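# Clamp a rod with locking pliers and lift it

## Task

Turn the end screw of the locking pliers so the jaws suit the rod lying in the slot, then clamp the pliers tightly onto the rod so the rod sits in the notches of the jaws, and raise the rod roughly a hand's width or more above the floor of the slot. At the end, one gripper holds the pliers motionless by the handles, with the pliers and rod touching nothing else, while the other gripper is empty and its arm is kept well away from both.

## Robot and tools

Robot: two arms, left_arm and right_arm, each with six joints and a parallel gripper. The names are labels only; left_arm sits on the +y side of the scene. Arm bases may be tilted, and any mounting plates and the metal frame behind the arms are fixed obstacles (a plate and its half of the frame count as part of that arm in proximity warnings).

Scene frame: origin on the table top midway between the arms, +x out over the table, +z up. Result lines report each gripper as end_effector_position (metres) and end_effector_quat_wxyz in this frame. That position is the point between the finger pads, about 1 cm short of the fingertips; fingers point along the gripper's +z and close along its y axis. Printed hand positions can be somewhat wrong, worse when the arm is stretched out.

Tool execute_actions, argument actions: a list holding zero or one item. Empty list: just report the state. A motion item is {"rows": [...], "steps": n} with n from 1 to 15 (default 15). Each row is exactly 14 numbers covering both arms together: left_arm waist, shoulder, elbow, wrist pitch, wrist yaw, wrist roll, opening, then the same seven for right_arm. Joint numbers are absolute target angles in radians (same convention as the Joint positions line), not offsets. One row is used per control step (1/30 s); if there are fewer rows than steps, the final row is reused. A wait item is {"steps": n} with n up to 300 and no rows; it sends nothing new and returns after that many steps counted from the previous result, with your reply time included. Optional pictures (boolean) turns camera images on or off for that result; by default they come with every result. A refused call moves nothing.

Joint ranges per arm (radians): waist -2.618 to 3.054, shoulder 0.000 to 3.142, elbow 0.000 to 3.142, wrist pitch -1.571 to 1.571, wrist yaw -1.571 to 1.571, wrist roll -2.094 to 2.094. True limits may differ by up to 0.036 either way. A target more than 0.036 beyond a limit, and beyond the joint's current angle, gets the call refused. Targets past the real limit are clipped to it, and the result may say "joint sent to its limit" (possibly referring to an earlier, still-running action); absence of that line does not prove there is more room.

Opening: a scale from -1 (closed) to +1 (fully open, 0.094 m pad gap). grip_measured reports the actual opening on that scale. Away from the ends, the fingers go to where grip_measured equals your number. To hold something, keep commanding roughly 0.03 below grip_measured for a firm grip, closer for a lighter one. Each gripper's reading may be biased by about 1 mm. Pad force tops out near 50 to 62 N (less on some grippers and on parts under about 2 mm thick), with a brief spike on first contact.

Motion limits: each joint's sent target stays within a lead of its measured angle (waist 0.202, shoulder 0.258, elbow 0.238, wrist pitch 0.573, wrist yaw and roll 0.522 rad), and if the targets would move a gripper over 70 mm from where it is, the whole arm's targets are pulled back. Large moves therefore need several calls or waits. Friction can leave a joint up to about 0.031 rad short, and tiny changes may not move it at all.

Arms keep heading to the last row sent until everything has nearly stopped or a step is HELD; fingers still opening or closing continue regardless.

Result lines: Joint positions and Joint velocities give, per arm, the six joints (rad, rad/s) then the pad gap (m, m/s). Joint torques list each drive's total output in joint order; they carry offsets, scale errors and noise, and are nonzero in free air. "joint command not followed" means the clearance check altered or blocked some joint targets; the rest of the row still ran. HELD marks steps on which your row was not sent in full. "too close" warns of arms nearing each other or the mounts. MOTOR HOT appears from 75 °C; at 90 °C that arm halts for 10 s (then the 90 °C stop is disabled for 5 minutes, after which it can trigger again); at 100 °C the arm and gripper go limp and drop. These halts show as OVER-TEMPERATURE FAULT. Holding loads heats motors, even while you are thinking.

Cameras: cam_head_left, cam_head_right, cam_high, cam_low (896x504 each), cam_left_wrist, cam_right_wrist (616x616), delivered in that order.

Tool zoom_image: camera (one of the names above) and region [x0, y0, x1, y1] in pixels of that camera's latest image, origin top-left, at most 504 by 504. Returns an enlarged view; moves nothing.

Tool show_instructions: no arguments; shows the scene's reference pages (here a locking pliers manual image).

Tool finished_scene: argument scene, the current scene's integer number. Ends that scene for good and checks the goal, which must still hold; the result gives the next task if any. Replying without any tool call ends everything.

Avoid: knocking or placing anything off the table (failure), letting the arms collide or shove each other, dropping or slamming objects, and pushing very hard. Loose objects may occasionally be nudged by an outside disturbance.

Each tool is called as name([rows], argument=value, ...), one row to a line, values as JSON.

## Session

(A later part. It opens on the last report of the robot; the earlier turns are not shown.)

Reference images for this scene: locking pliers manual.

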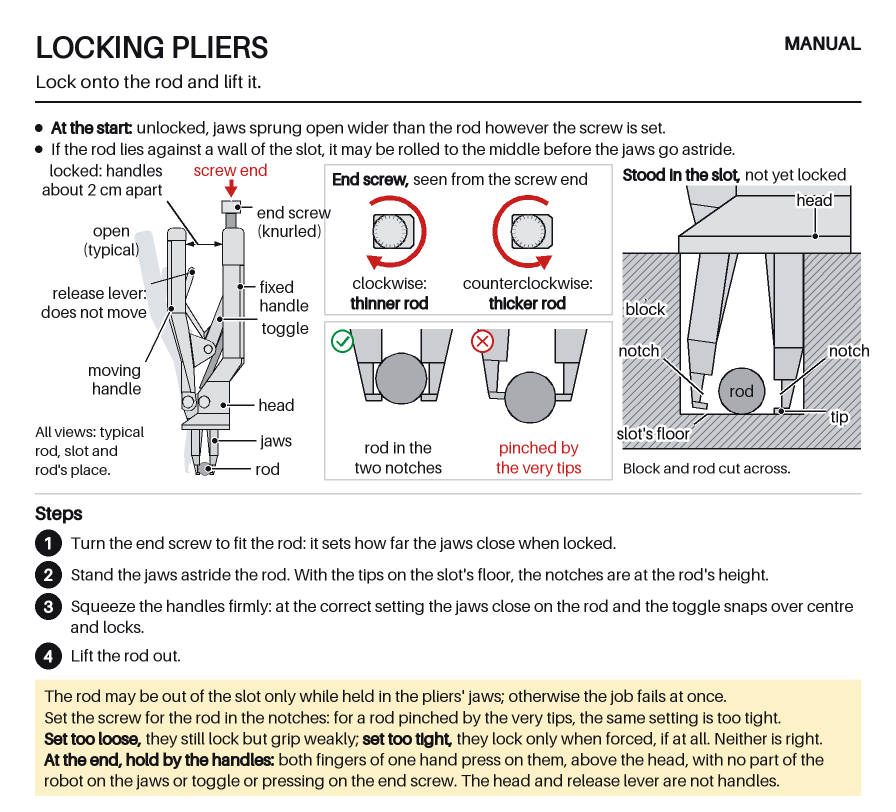

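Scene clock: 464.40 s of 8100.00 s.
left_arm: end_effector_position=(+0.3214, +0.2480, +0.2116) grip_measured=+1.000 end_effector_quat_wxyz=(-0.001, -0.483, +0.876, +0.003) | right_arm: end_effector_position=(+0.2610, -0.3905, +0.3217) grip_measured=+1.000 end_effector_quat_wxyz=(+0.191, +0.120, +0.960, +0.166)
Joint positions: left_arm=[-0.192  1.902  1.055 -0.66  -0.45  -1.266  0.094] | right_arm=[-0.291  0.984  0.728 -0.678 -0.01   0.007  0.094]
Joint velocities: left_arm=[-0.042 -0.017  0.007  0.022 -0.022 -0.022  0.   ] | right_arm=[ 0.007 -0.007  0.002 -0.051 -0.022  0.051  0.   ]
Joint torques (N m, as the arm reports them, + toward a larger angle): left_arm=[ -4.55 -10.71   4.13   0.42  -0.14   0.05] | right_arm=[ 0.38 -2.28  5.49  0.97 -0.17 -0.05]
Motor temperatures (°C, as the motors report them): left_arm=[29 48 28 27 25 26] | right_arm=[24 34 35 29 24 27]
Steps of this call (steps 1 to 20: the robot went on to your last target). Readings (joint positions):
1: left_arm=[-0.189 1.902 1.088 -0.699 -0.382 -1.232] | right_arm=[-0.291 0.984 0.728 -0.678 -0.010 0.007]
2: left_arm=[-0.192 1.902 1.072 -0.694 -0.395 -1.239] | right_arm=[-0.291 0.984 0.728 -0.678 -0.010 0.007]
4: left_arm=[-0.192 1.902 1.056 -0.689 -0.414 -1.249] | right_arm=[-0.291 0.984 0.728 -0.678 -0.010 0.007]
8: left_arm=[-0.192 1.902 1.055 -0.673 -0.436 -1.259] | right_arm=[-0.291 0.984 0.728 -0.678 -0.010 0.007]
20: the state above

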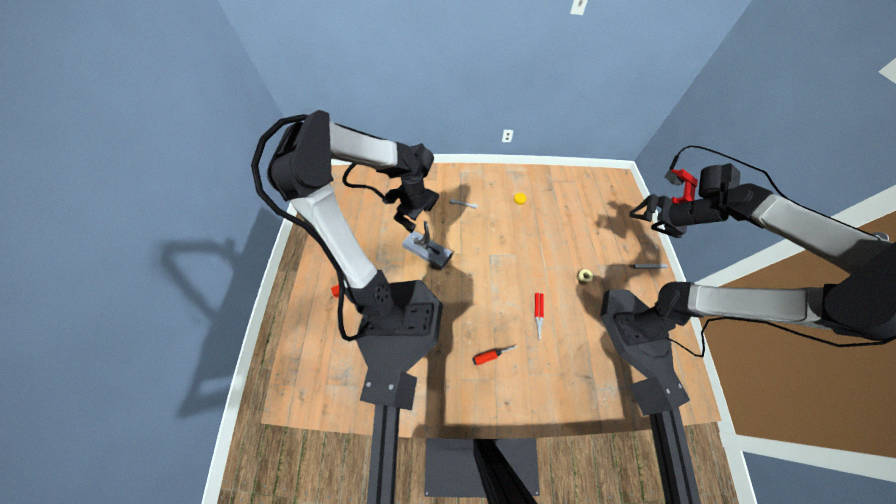

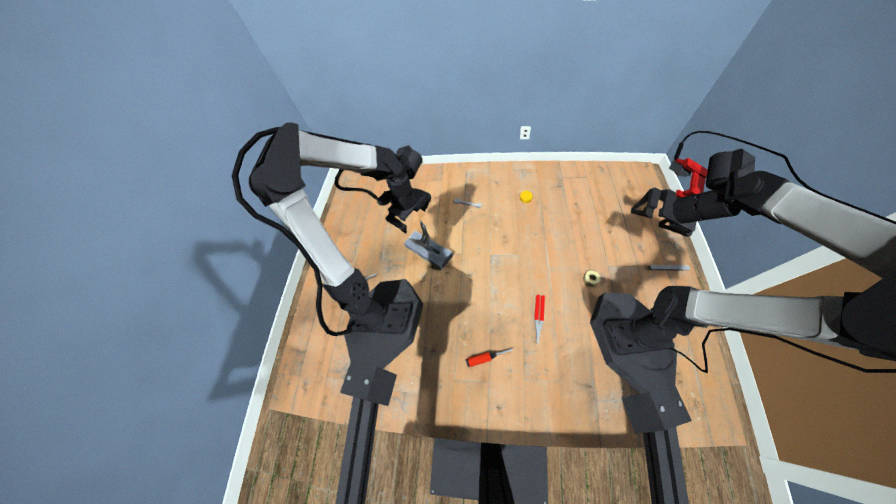

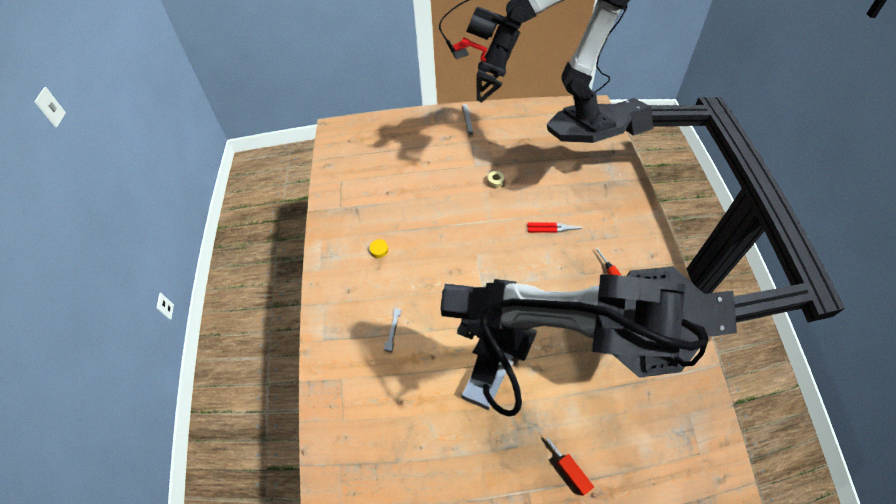

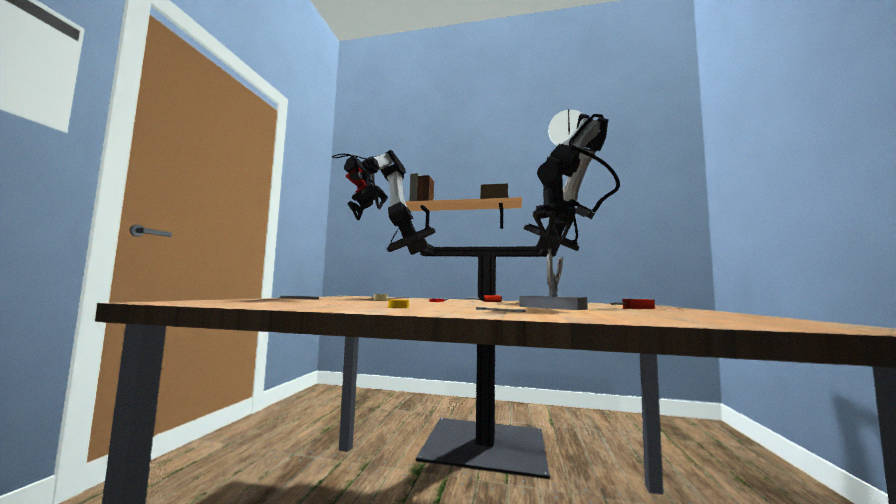

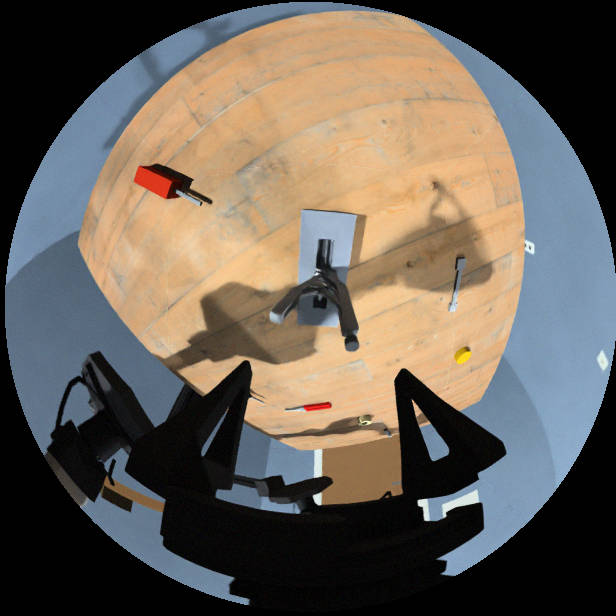

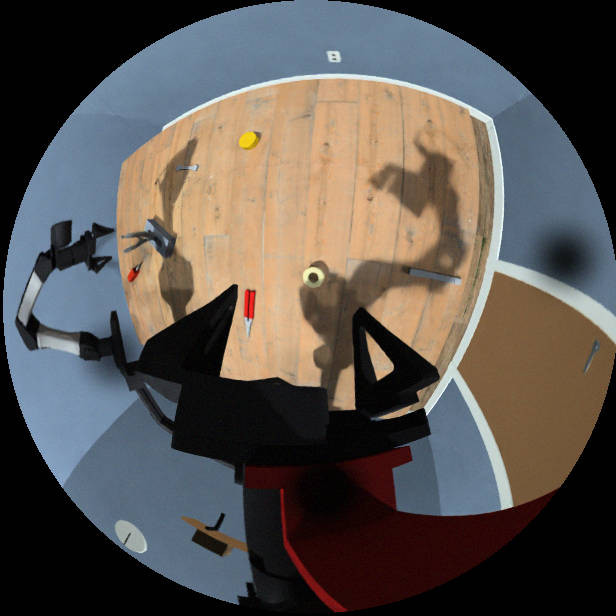

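execute_actions([
  {"rows":[[-0.18,1.905,1.035,-0.63,-0.445,-1.255,1,-0.3,1.0,0.7,-0.7,0,0,1],[-0.178,1.91,1.03,-0.615,-0.445,-1.25,1,-0.3,1.0,0.7,-0.7,0,0,1],[-0.175,1.915,1.025,-0.6,-0.445,-1.245,1,-0.3,1.0,0.7,-0.7,0,0,1],[-0.171,1.92,1.02,-0.585,-0.445,-1.24,1,-0.3,1.0,0.7,-0.7,0,0,1],[-0.167,1.927,1.015,-0.57,-0.445,-1.235,1,-0.3,1.0,0.7,-0.7,0,0,1],[-0.163,1.934,1.01,-0.555,-0.445,-1.23,1,-0.3,1.0,0.7,-0.7,0,0,1],[-0.159,1.941,1.005,-0.54,-0.445,-1.225,1,-0.3,1.0,0.7,-0.7,0,0,1],[-0.155,1.948,1.0,-0.525,-0.445,-1.22,1,-0.3,1.0,0.7,-0.7,0,0,1],[-0.151,1.955,0.995,-0.51,-0.445,-1.215,1,-0.3,1.0,0.7,-0.7,0,0,1],[-0.147,1.962,0.99,-0.495,-0.445,-1.21,1,-0.3,1.0,0.7,-0.7,0,0,1],[-0.143,1.969,0.985,-0.491,-0.445,-1.209,1,-0.3,1.0,0.7,-0.7,0,0,1],[-0.14,1.976,0.98,-0.491,-0.445,-1.209,1,-0.3,1.0,0.7,-0.7,0,0,1],[-0.137,1.983,0.977,-0.491,-0.445,-1.209,1,-0.3,1.0,0.7,-0.7,0,0,1]],"steps":15},
], pictures=false)

execute_actions([
  {"steps":15},
])

Scene clock: 478.23 s of 8100.00 s.
left_arm: end_effector_position=(+0.3172, +0.2486, +0.1797) grip_measured=+1.000 end_effector_quat_wxyz=(+0.000, -0.483, +0.876, +0.005) | right_arm: end_effector_position=(+0.2610, -0.3905, +0.3217) grip_measured=+1.000 end_effector_quat_wxyz=(+0.191, +0.120, +0.960, +0.166)
Joint positions: left_arm=[-0.152  1.965  0.998 -0.521 -0.451 -1.222  0.094] | right_arm=[-0.291  0.984  0.728 -0.678 -0.01   0.007  0.094]
Joint velocities: left_arm=[ 0.042  0.139 -0.1   -0.007  0.022  0.051  0.   ] | right_arm=[-0.027 -0.017 -0.017 -0.007 -0.051  0.007  0.   ]
Joint torques (N m, as the arm reports them, + toward a larger angle): left_arm=[-3.38 -9.87  3.52  0.53  0.    0.18] | right_arm=[ 0.42 -2.49  5.48  0.98 -0.17 -0.05]
Motor temperatures (°C, as the motors report them): left_arm=[29 46 28 27 24 26] | right_arm=[24 34 35 29 24 27]
Steps of this call (steps 1 to 15: the robot went on to your last target; steps 16 to 400: nothing new was sent; steps 401 to 415: all 15 steps of this action). Readings (joint positions):
401: left_arm=[-0.192 1.902 1.055 -0.657 -0.451 -1.266] | right_arm=[-0.291 0.984 0.728 -0.678 -0.010 0.007]
402: left_arm=[-0.192 1.902 1.055 -0.653 -0.451 -1.264] | right_arm=[-0.291 0.984 0.728 -0.678 -0.010 0.007]
404: left_arm=[-0.192 1.902 1.051 -0.635 -0.451 -1.259] | right_arm=[-0.291 0.984 0.728 -0.678 -0.010 0.007]
408: left_arm=[-0.179 1.912 1.033 -0.587 -0.451 -1.244] | right_arm=[-0.291 0.984 0.728 -0.678 -0.010 0.007]
415: the state above

Scene clock: 478.73 s of 8100.00 s.
left_arm: end_effector_position=(+0.3186, +0.2477, +0.1774) grip_measured=+1.000 end_effector_quat_wxyz=(+0.003, -0.483, +0.876, +0.002) | right_arm: end_effector_position=(+0.2610, -0.3905, +0.3217) grip_measured=+1.000 end_effector_quat_wxyz=(+0.191, +0.120, +0.960, +0.166)
Joint positions: left_arm=[-0.15   1.97   0.994 -0.502 -0.451 -1.216  0.094] | right_arm=[-0.291  0.984  0.728 -0.678 -0.01   0.007  0.094]
Joint velocities: left_arm=[ 0.002 -0.002 -0.007  0.007  0.007 -0.037  0.   ] | right_arm=[ 0.002 -0.002  0.012 -0.022  0.051 -0.007  0.   ]
Joint torques (N m, as the arm reports them, + toward a larger angle): left_arm=[-3.22 -9.5   3.34  0.45  0.    0.15] | right_arm=[ 0.35 -2.56  5.54  1.   -0.16 -0.06]
Motor temperatures (°C, as the motors report them): left_arm=[29 46 28 27 24 26] | right_arm=[24 34 35 29 24 27]
Steps of this call (steps 1 to 15: the robot went on to your last target). Readings (joint positions):
1: left_arm=[-0.151 1.968 0.995 -0.519 -0.451 -1.221] | right_arm=[-0.291 0.984 0.728 -0.678 -0.010 0.007]
2: left_arm=[-0.150 1.970 0.994 -0.517 -0.451 -1.220] | right_arm=[-0.291 0.984 0.728 -0.678 -0.010 0.007]
4: left_arm=[-0.150 1.970 0.994 -0.513 -0.451 -1.218] | right_arm=[-0.291 0.984 0.728 -0.678 -0.010 0.007]
8: left_arm=[-0.150 1.970 0.994 -0.506 -0.451 -1.217] | right_arm=[-0.291 0.984 0.728 -0.678 -0.010 0.007]
15: the state above

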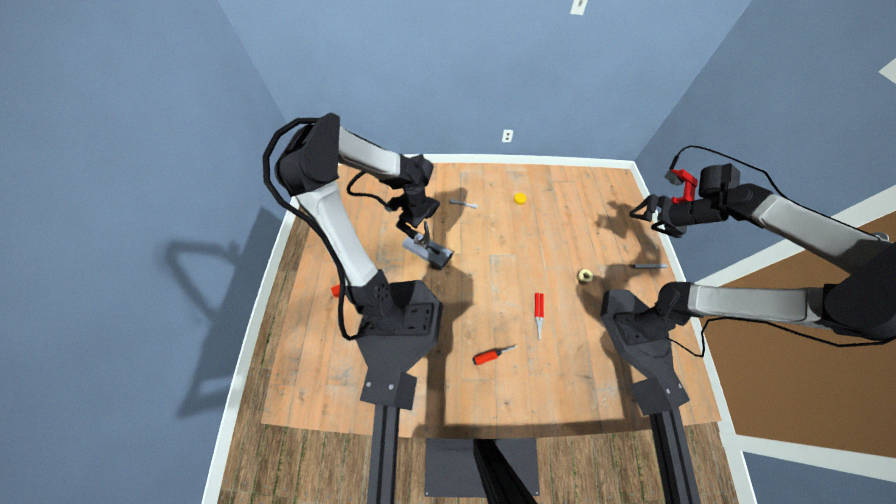

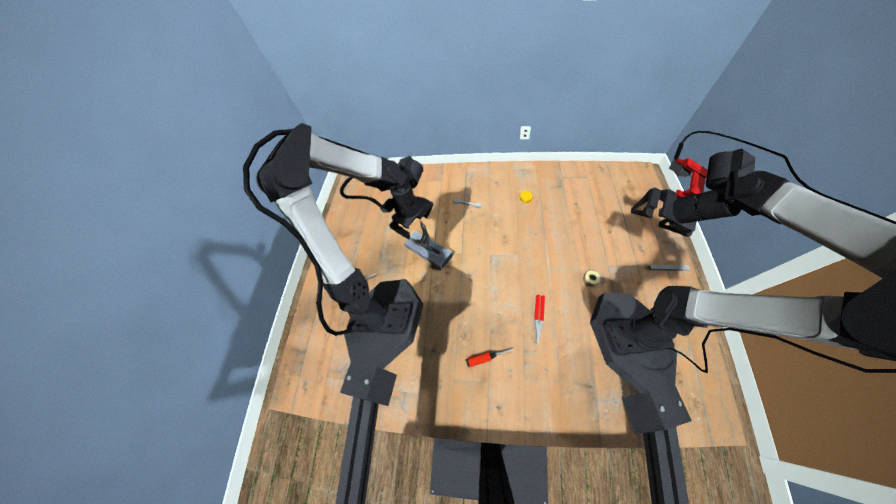

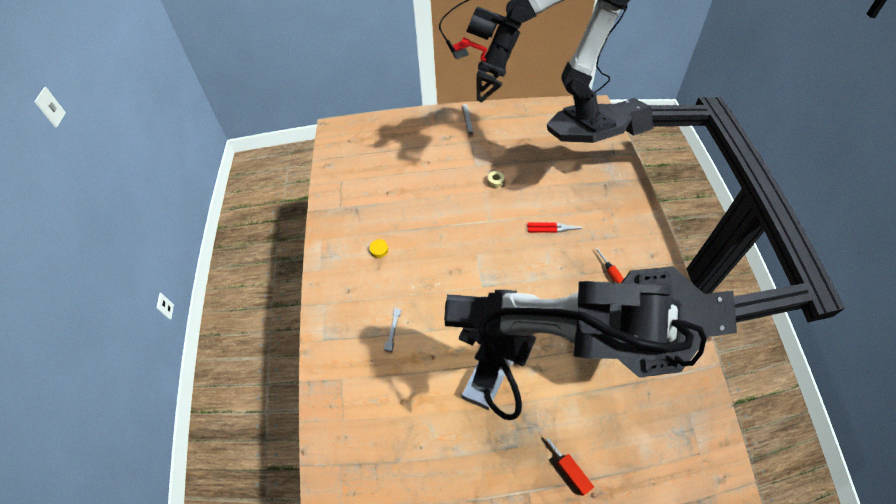

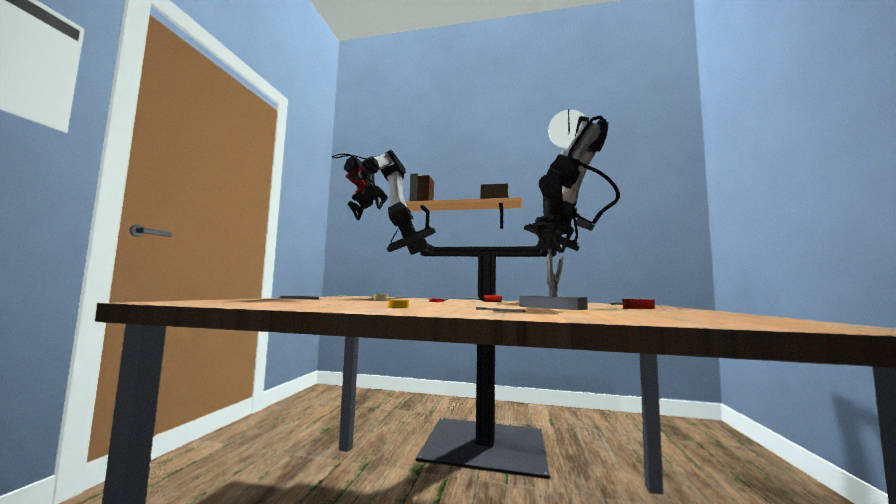

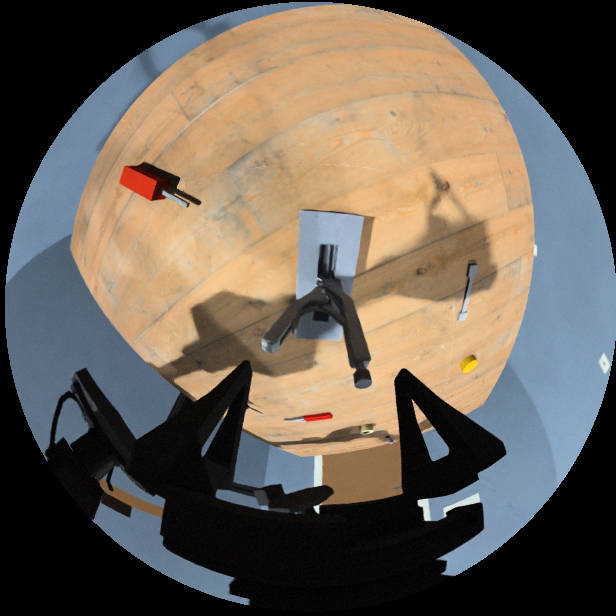

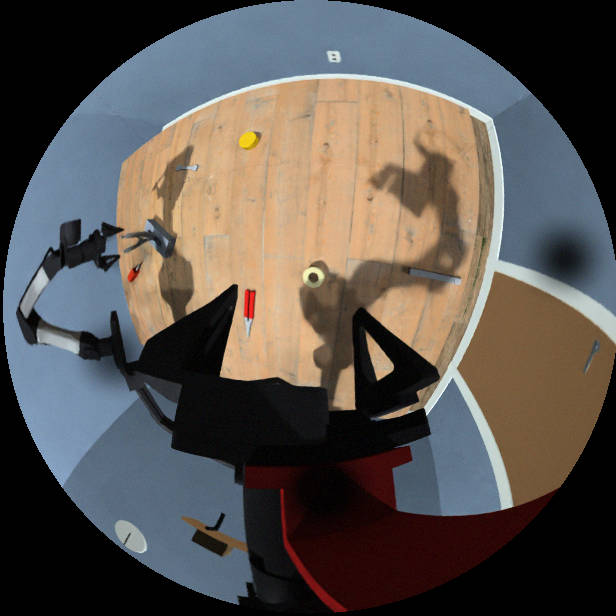

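execute_actions([
  {"rows":[[-0.128,1.99,0.974,-0.491,-0.44,-1.205,1,-0.3,1.0,0.7,-0.7,0,0,1],[-0.124,1.996,0.972,-0.485,-0.44,-1.2,1,-0.3,1.0,0.7,-0.7,0,0,1],[-0.121,2.002,0.97,-0.475,-0.44,-1.195,1,-0.3,1.0,0.7,-0.7,0,0,1],[-0.117,2.008,0.968,-0.464,-0.44,-1.19,1,-0.3,1.0,0.7,-0.7,0,0,1],[-0.114,2.014,0.965,-0.453,-0.44,-1.185,1,-0.3,1.0,0.7,-0.7,0,0,1],[-0.11,2.02,0.963,-0.442,-0.44,-1.18,1,-0.3,1.0,0.7,-0.7,0,0,1],[-0.107,2.026,0.961,-0.431,-0.44,-1.175,1,-0.3,1.0,0.7,-0.7,0,0,1],[-0.103,2.032,0.959,-0.42,-0.44,-1.17,1,-0.3,1.0,0.7,-0.7,0,0,1],[-0.1,2.038,0.957,-0.409,-0.44,-1.165,1,-0.3,1.0,0.7,-0.7,0,0,1],[-0.096,2.044,0.955,-0.398,-0.44,-1.16,1,-0.3,1.0,0.7,-0.7,0,0,1],[-0.093,2.05,0.953,-0.387,-0.44,-1.156,1,-0.3,1.0,0.7,-0.7,0,0,1],[-0.089,2.056,0.95,-0.376,-0.44,-1.154,1,-0.3,1.0,0.7,-0.7,0,0,1],[-0.086,2.062,0.948,-0.376,-0.44,-1.154,1,-0.3,1.0,0.7,-0.7,0,0,1],[-0.082,2.069,0.946,-0.376,-0.44,-1.154,1,-0.3,1.0,0.7,-0.7,0,0,1]],"steps":15},
], pictures=false)

execute_actions([
  {"rows":[[-0.082,2.069,0.946,-0.376,-0.44,-1.154,1,-0.3,1.0,0.7,-0.7,0,0,1],[-0.082,2.069,0.946,-0.376,-0.44,-1.154,1,-0.3,1.0,0.7,-0.7,0,0,1],[-0.082,2.069,0.946,-0.376,-0.44,-1.154,1,-0.3,1.0,0.7,-0.7,0,0,1],[-0.082,2.069,0.946,-0.376,-0.44,-1.154,0.9,-0.3,1.0,0.7,-0.7,0,0,1],[-0.082,2.069,0.946,-0.376,-0.44,-1.154,0.8,-0.3,1.0,0.7,-0.7,0,0,1],[-0.082,2.069,0.946,-0.376,-0.44,-1.154,0.75,-0.3,1.0,0.7,-0.7,0,0,1]],"steps":15},
])

Scene clock: 495.90 s of 8100.00 s.
left_arm: end_effector_position=(+0.3116, +0.2528, +0.1470) grip_measured=+1.000 end_effector_quat_wxyz=(-0.006, -0.480, +0.877, +0.012) | right_arm: end_effector_position=(+0.2610, -0.3905, +0.3217) grip_measured=+1.000 end_effector_quat_wxyz=(+0.191, +0.120, +0.960, +0.166)
Joint positions: left_arm=[-0.101  2.046  0.969 -0.408 -0.451 -1.169  0.094] | right_arm=[-0.291  0.984  0.728 -0.678 -0.01   0.007  0.094]
Joint velocities: left_arm=[ 0.085  0.154 -0.056  0.066  0.022  0.037  0.   ] | right_arm=[-0.012  0.022 -0.002 -0.022  0.007 -0.037  0.   ]
Joint torques (N m, as the arm reports them, + toward a larger angle): left_arm=[-3.23 -9.67  2.41  0.41  0.04  0.15] | right_arm=[ 0.36 -2.52  5.64  0.96 -0.18 -0.03]
Motor temperatures (°C, as the motors report them): left_arm=[28 44 27 26 24 26] | right_arm=[24 33 35 29 24 27]
Steps of this call (steps 1 to 15: the robot went on to your last target; steps 16 to 500: nothing new was sent; steps 501 to 515: all 15 steps of this action). Readings (joint positions):
501: left_arm=[-0.150 1.970 0.994 -0.501 -0.451 -1.215] | right_arm=[-0.291 0.984 0.728 -0.678 -0.010 0.007]
502: left_arm=[-0.148 1.970 0.994 -0.501 -0.451 -1.214] | right_arm=[-0.291 0.984 0.728 -0.678 -0.010 0.007]
504: left_arm=[-0.141 1.976 0.994 -0.494 -0.451 -1.209] | right_arm=[-0.291 0.984 0.728 -0.678 -0.010 0.007]
508: left_arm=[-0.125 2.000 0.987 -0.464 -0.451 -1.194] | right_arm=[-0.291 0.984 0.728 -0.678 -0.010 0.007]
515: the state above

Scene clock: 496.40 s of 8100.00 s.
left_arm: end_effector_position=(+0.3124, +0.2529, +0.1436) grip_measured=+0.752 end_effector_quat_wxyz=(-0.004, -0.480, +0.877, +0.011) | right_arm: end_effector_position=(+0.2610, -0.3905, +0.3217) grip_measured=+1.000 end_effector_quat_wxyz=(+0.191, +0.120, +0.960, +0.166)
Joint positions: left_arm=[-0.096  2.054  0.964 -0.387 -0.451 -1.161  0.082] | right_arm=[-0.291  0.984  0.728 -0.678 -0.01   0.007  0.094]
Joint velocities: left_arm=[ 0.012 -0.002  0.022 -0.051 -0.051 -0.037  0.001] | right_arm=[ 0.002 -0.007 -0.017  0.037 -0.081  0.037  0.   ]
Joint torques (N m, as the arm reports them, + toward a larger angle): left_arm=[-3.21 -9.55  2.51  0.45  0.04  0.16] | right_arm=[ 0.42 -2.44  5.52  0.99 -0.21 -0.08]
Motor temperatures (°C, as the motors report them): left_arm=[28 44 27 26 24 26] | right_arm=[24 33 35 29 24 27]
Steps of this call (steps 1 to 15: all 15 steps of this action). Readings (joint positions):
1: left_arm=[-0.098 2.049 0.967 -0.404 -0.451 -1.167] | right_arm=[-0.291 0.984 0.728 -0.678 -0.010 0.007]
2: left_arm=[-0.097 2.052 0.966 -0.401 -0.451 -1.166] | right_arm=[-0.291 0.984 0.728 -0.678 -0.010 0.007]
4: left_arm=[-0.096 2.054 0.964 -0.398 -0.451 -1.164] | right_arm=[-0.291 0.984 0.728 -0.678 -0.010 0.007]
8: left_arm=[-0.096 2.054 0.964 -0.391 -0.451 -1.162] | right_arm=[-0.291 0.984 0.728 -0.678 -0.010 0.007]
15: the state above

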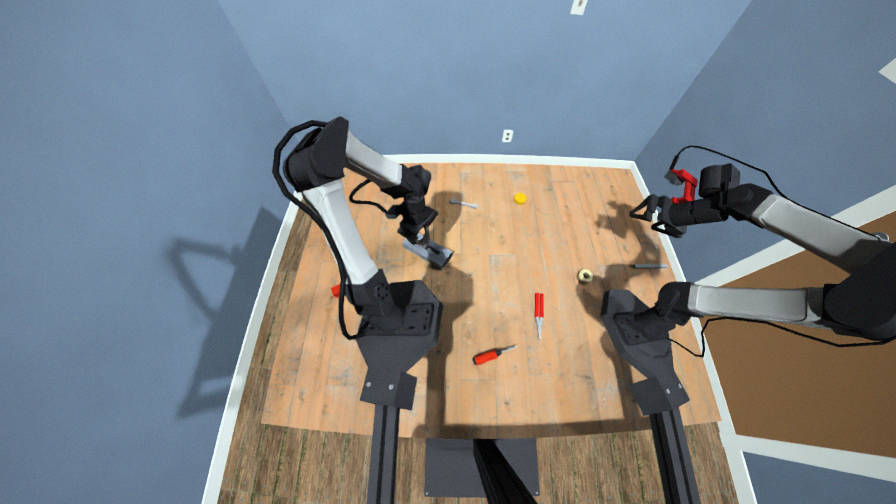

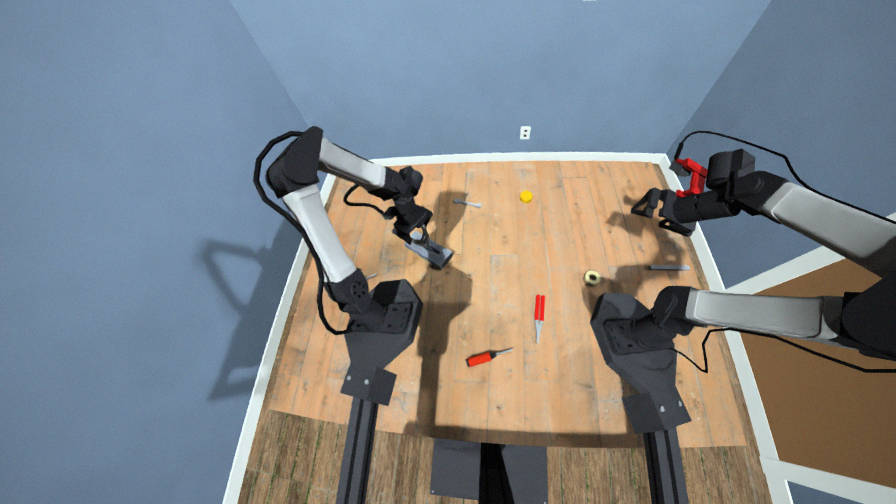

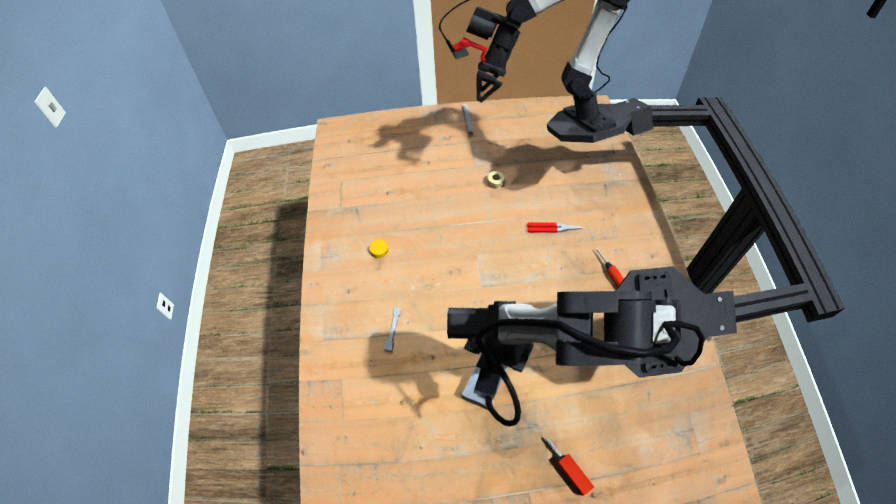

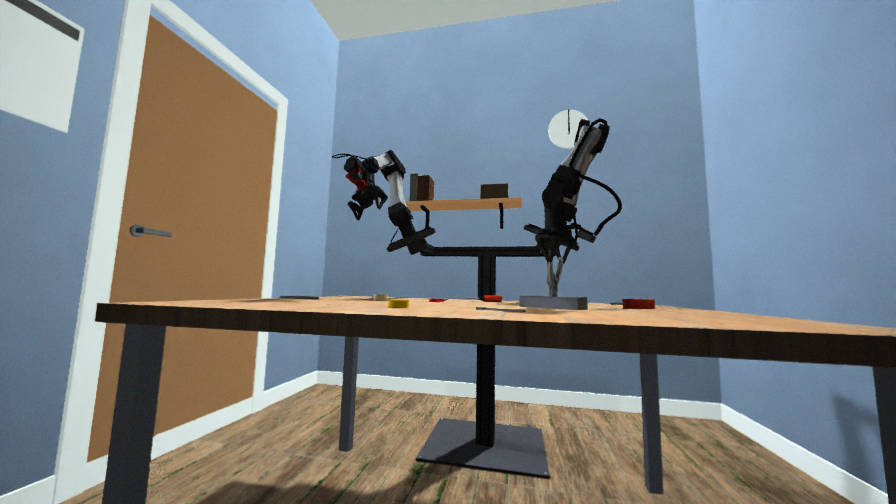

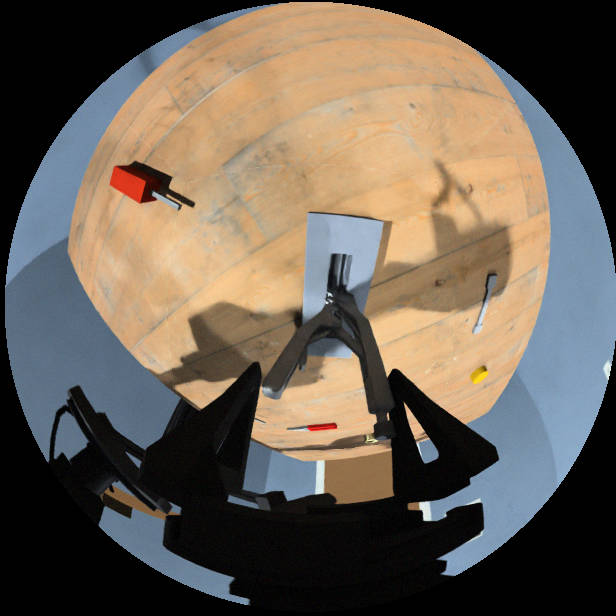

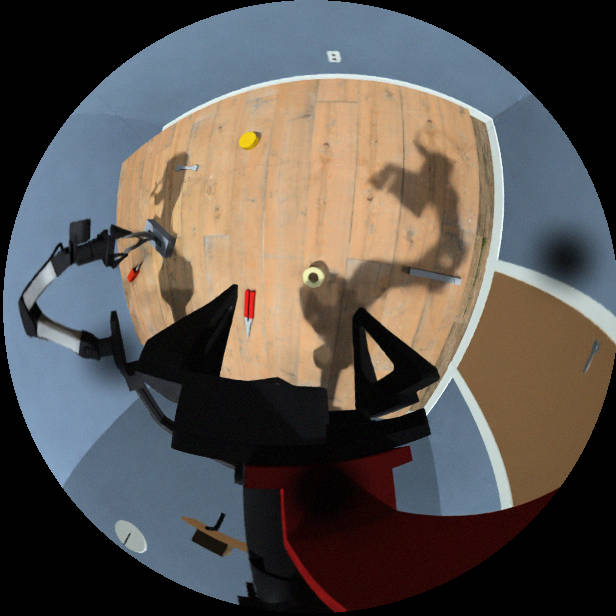

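execute_actions([
  {"rows":[[-0.09,2.062,0.955,-0.369,-0.43,-1.154,0.75,-0.3,1.0,0.7,-0.7,0,0,1],[-0.09,2.062,0.955,-0.369,-0.43,-1.154,0.74,-0.3,1.0,0.7,-0.7,0,0,1],[-0.09,2.062,0.955,-0.369,-0.43,-1.154,0.73,-0.3,1.0,0.7,-0.7,0,0,1],[-0.09,2.062,0.955,-0.369,-0.43,-1.154,0.71,-0.3,1.0,0.7,-0.7,0,0,1],[-0.09,2.062,0.955,-0.369,-0.43,-1.154,0.69,-0.3,1.0,0.7,-0.7,0,0,1],[-0.09,2.062,0.955,-0.369,-0.43,-1.154,0.67,-0.3,1.0,0.7,-0.7,0,0,1],[-0.09,2.062,0.955,-0.369,-0.43,-1.154,0.65,-0.3,1.0,0.7,-0.7,0,0,1],[-0.09,2.062,0.955,-0.369,-0.43,-1.154,0.63,-0.3,1.0,0.7,-0.7,0,0,1],[-0.09,2.062,0.955,-0.369,-0.43,-1.154,0.61,-0.3,1.0,0.7,-0.7,0,0,1]],"steps":15},
])

zoom_image(camera="cam_left_wrist", region=[230, 240, 440, 450])

Scene clock: 507.20 s of 8100.00 s.
left_arm: end_effector_position=(+0.3137, +0.2513, +0.1436) grip_measured=+0.615 end_effector_quat_wxyz=(-0.004, -0.481, +0.877, +0.006) | right_arm: end_effector_position=(+0.2610, -0.3905, +0.3217) grip_measured=+1.000 end_effector_quat_wxyz=(+0.191, +0.120, +0.960, +0.166)
Joint positions: left_arm=[-0.096  2.054  0.964 -0.381 -0.443 -1.16   0.076] | right_arm=[-0.291  0.984  0.728 -0.678 -0.01   0.007  0.094]
Joint velocities: left_arm=[-0.002  0.007  0.002 -0.081 -0.022 -0.007  0.001] | right_arm=[-0.007  0.007 -0.007  0.022 -0.066 -0.022  0.   ]
Joint torques (N m, as the arm reports them, + toward a larger angle): left_arm=[ -3.84 -10.24   3.31   0.44   0.06   0.16] | right_arm=[ 0.43 -2.47  5.56  0.96 -0.21 -0.04]
Motor temperatures (°C, as the motors report them): left_arm=[28 43 27 26 24 26] | right_arm=[24 33 35 29 24 27]
Steps of this call (steps 1 to 15: the robot went on to your last target; steps 16 to 309: nothing new was sent; steps 310 to 324: all 15 steps of this action). Readings (joint positions):
310: left_arm=[-0.096 2.054 0.964 -0.386 -0.450 -1.160] | right_arm=[-0.291 0.984 0.728 -0.678 -0.010 0.007]
311: left_arm=[-0.096 2.054 0.964 -0.385 -0.448 -1.160] | right_arm=[-0.291 0.984 0.728 -0.678 -0.010 0.007]
313: left_arm=[-0.096 2.054 0.964 -0.383 -0.445 -1.160] | right_arm=[-0.291 0.984 0.728 -0.678 -0.010 0.007]
317: left_arm=[-0.096 2.054 0.964 -0.381 -0.443 -1.160] | right_arm=[-0.291 0.984 0.728 -0.678 -0.010 0.007]
324: the state above

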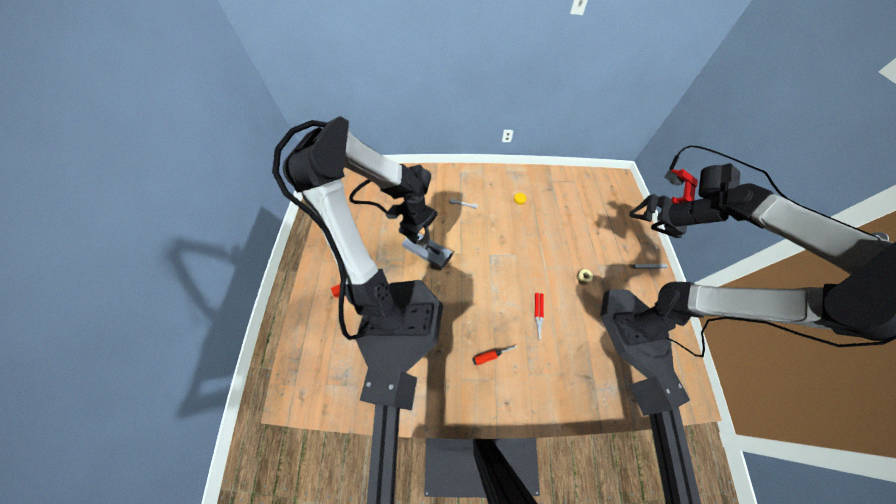

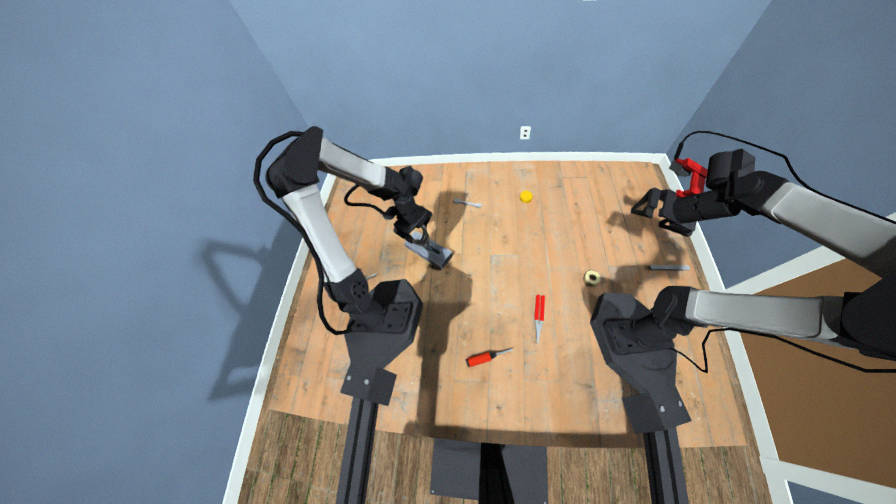

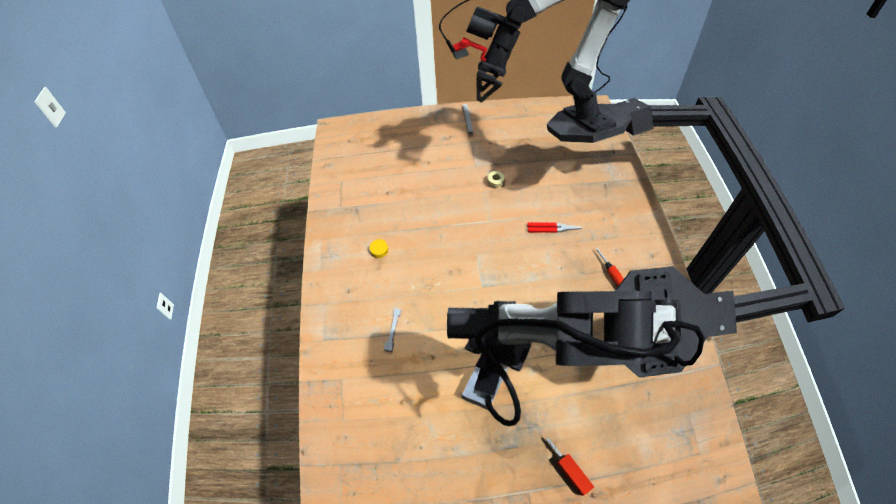

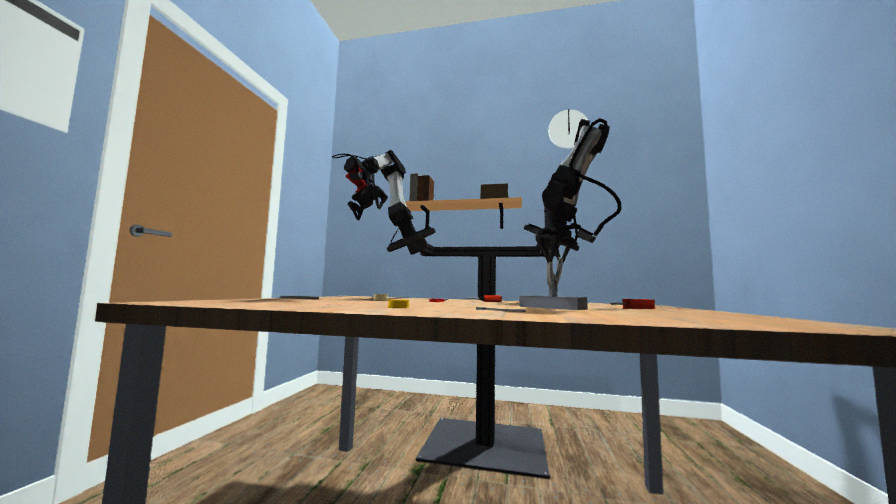

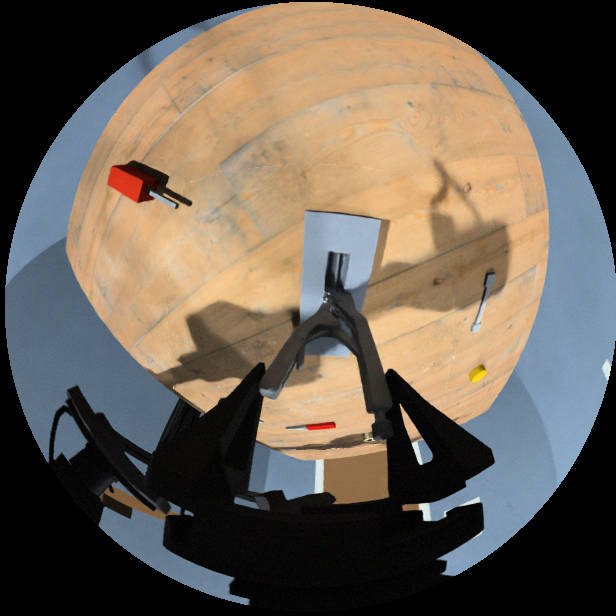

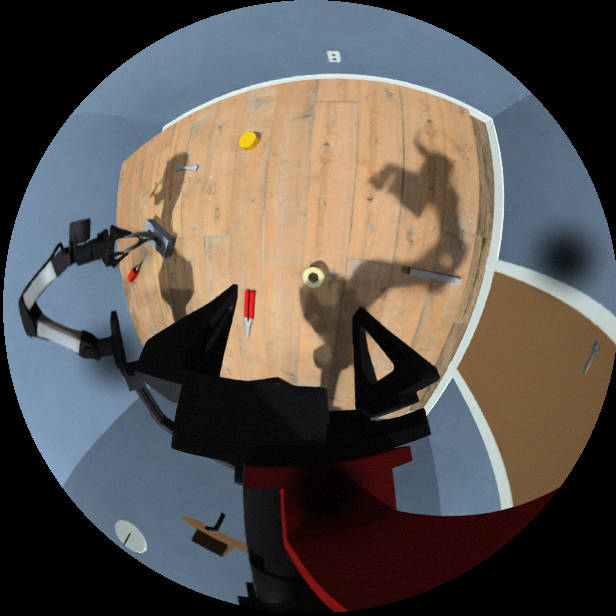

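Region (230, 240, 440, 450) of cam_left_wrist's 616x616 image, scaled by 2.400, with more detail than that image has.

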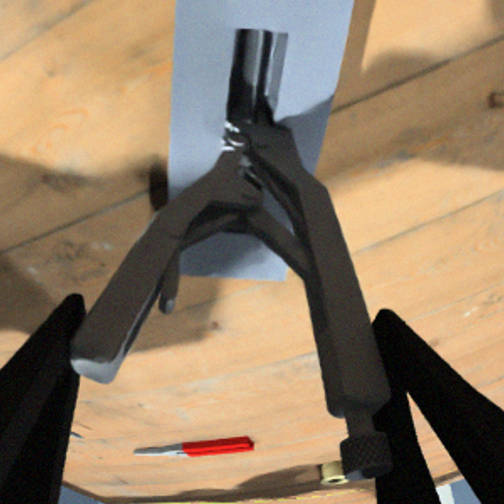

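execute_actions([
  {"rows":[[-0.09,2.062,0.955,-0.365,-0.428,-1.154,0.59,-0.3,1.0,0.7,-0.7,0,0,1],[-0.09,2.062,0.955,-0.365,-0.428,-1.154,0.57,-0.3,1.0,0.7,-0.7,0,0,1]],"steps":9},
], pictures=false)

execute_actions([
  {"rows":[[-0.09,2.062,0.955,-0.361,-0.426,-1.154,0.55,-0.3,1.0,0.7,-0.7,0,0,1],[-0.09,2.062,0.955,-0.361,-0.426,-1.154,0.53,-0.3,1.0,0.7,-0.7,0,0,1]],"steps":9},
], pictures=false)

execute_actions([
  {"rows":[[-0.09,2.062,0.955,-0.357,-0.424,-1.154,0.51,-0.3,1.0,0.7,-0.7,0,0,1],[-0.09,2.062,0.955,-0.357,-0.424,-1.154,0.49,-0.3,1.0,0.7,-0.7,0,0,1]],"steps":9},
], pictures=false)

Scene clock: 514.33 s of 8100.00 s.
left_arm: end_effector_position=(+0.3139, +0.2511, +0.1436) grip_measured=+0.576 end_effector_quat_wxyz=(-0.003, -0.481, +0.876, +0.005) | right_arm: end_effector_position=(+0.2610, -0.3905, +0.3217) grip_measured=+1.000 end_effector_quat_wxyz=(+0.191, +0.120, +0.960, +0.166)
Joint positions: left_arm=[-0.096  2.054  0.964 -0.38  -0.442 -1.16   0.074] | right_arm=[-0.291  0.984  0.728 -0.678 -0.01   0.007  0.094]
Joint velocities: left_arm=[-0.007 -0.007  0.002  0.037  0.022 -0.051  0.001] | right_arm=[ 0.012  0.007 -0.017 -0.022 -0.037 -0.081  0.   ]
Joint torques (N m, as the arm reports them, + toward a larger angle): left_arm=[ -3.84 -10.26   3.32   0.48   0.09   0.16] | right_arm=[ 0.38 -2.37  5.41  0.97 -0.19 -0.03]
Motor temperatures (°C, as the motors report them): left_arm=[28 43 27 26 24 26] | right_arm=[24 33 35 29 24 27]
Steps of this call (steps 1 to 15: the robot went on to your last target; steps 16 to 205: nothing new was sent; steps 206 to 214: all 9 steps of this action). Readings (joint positions):
206: left_arm=[-0.096 2.054 0.964 -0.380 -0.442 -1.160] | right_arm=[-0.291 0.984 0.728 -0.678 -0.010 0.007]
207: left_arm=[-0.096 2.054 0.964 -0.380 -0.442 -1.160] | right_arm=[-0.291 0.984 0.728 -0.678 -0.010 0.007]
209: left_arm=[-0.096 2.054 0.964 -0.380 -0.442 -1.160] | right_arm=[-0.291 0.984 0.728 -0.678 -0.010 0.007]
213: left_arm=[-0.096 2.054 0.964 -0.380 -0.442 -1.160] | right_arm=[-0.291 0.984 0.728 -0.678 -0.010 0.007]
214: the state above

Scene clock: 514.63 s of 8100.00 s.
left_arm: end_effector_position=(+0.3142, +0.2513, +0.1440) grip_measured=+0.540 end_effector_quat_wxyz=(-0.003, -0.482, +0.876, +0.005) | right_arm: end_effector_position=(+0.2610, -0.3905, +0.3217) grip_measured=+1.000 end_effector_quat_wxyz=(+0.191, +0.120, +0.960, +0.166)
Joint positions: left_arm=[-0.096  2.052  0.964 -0.38  -0.442 -1.16   0.072] | right_arm=[-0.291  0.984  0.728 -0.678 -0.01   0.007  0.094]
Joint velocities: left_arm=[ 0.007 -0.002 -0.007  0.037  0.022  0.022 -0.001] | right_arm=[-0.002  0.022  0.012  0.022 -0.051 -0.007  0.   ]
Joint torques (N m, as the arm reports them, + toward a larger angle): left_arm=[ -3.84 -10.1    3.34   0.53   0.1    0.16] | right_arm=[ 0.32 -2.65  5.48  0.96 -0.18  0.01]
Motor temperatures (°C, as the motors report them): left_arm=[28 43 27 26 24 26] | right_arm=[24 33 35 29 24 27]
Steps of this call (steps 1 to 9: all 9 steps of this action). Readings (joint positions):
1: left_arm=[-0.096 2.054 0.964 -0.379 -0.442 -1.160] | right_arm=[-0.291 0.984 0.728 -0.678 -0.010 0.007]
2: left_arm=[-0.096 2.054 0.964 -0.379 -0.442 -1.160] | right_arm=[-0.291 0.984 0.728 -0.678 -0.010 0.007]
4: left_arm=[-0.096 2.052 0.964 -0.380 -0.442 -1.160] | right_arm=[-0.291 0.984 0.728 -0.678 -0.010 0.007]
8: left_arm=[-0.096 2.052 0.964 -0.380 -0.442 -1.160] | right_arm=[-0.291 0.984 0.728 -0.678 -0.010 0.007]
9: the state above

Scene clock: 514.93 s of 8100.00 s.
left_arm: end_effector_position=(+0.3144, +0.2516, +0.1446) grip_measured=+0.504 end_effector_quat_wxyz=(-0.003, -0.482, +0.876, +0.005) | right_arm: end_effector_position=(+0.2610, -0.3905, +0.3217) grip_measured=+1.000 end_effector_quat_wxyz=(+0.191, +0.120, +0.960, +0.166)
Joint positions: left_arm=[-0.096  2.05   0.964 -0.382 -0.442 -1.16   0.071] | right_arm=[-0.291  0.984  0.728 -0.678 -0.01   0.007  0.094]
Joint velocities: left_arm=[-0.007 -0.002 -0.012 -0.007 -0.022  0.007 -0.001] | right_arm=[-0.017  0.007  0.002 -0.007 -0.007  0.007  0.   ]
Joint torques (N m, as the arm reports them, + toward a larger angle): left_arm=[-3.87 -9.82  3.2   0.59  0.11  0.16] | right_arm=[ 0.39 -2.57  5.5   0.98 -0.15 -0.03]
Motor temperatures (°C, as the motors report them): left_arm=[28 43 27 26 24 26] | right_arm=[24 33 35 29 24 27]
Steps of this call (steps 1 to 9: all 9 steps of this action). Readings (joint positions):
1: left_arm=[-0.096 2.052 0.964 -0.380 -0.442 -1.160] | right_arm=[-0.291 0.984 0.728 -0.678 -0.010 0.007]
2: left_arm=[-0.096 2.050 0.964 -0.382 -0.442 -1.160] | right_arm=[-0.291 0.984 0.728 -0.678 -0.010 0.007]
4: left_arm=[-0.096 2.050 0.964 -0.382 -0.442 -1.160] | right_arm=[-0.291 0.984 0.728 -0.678 -0.010 0.007]
8: left_arm=[-0.096 2.050 0.964 -0.382 -0.442 -1.160] | right_arm=[-0.291 0.984 0.728 -0.678 -0.010 0.007]
9: the state above


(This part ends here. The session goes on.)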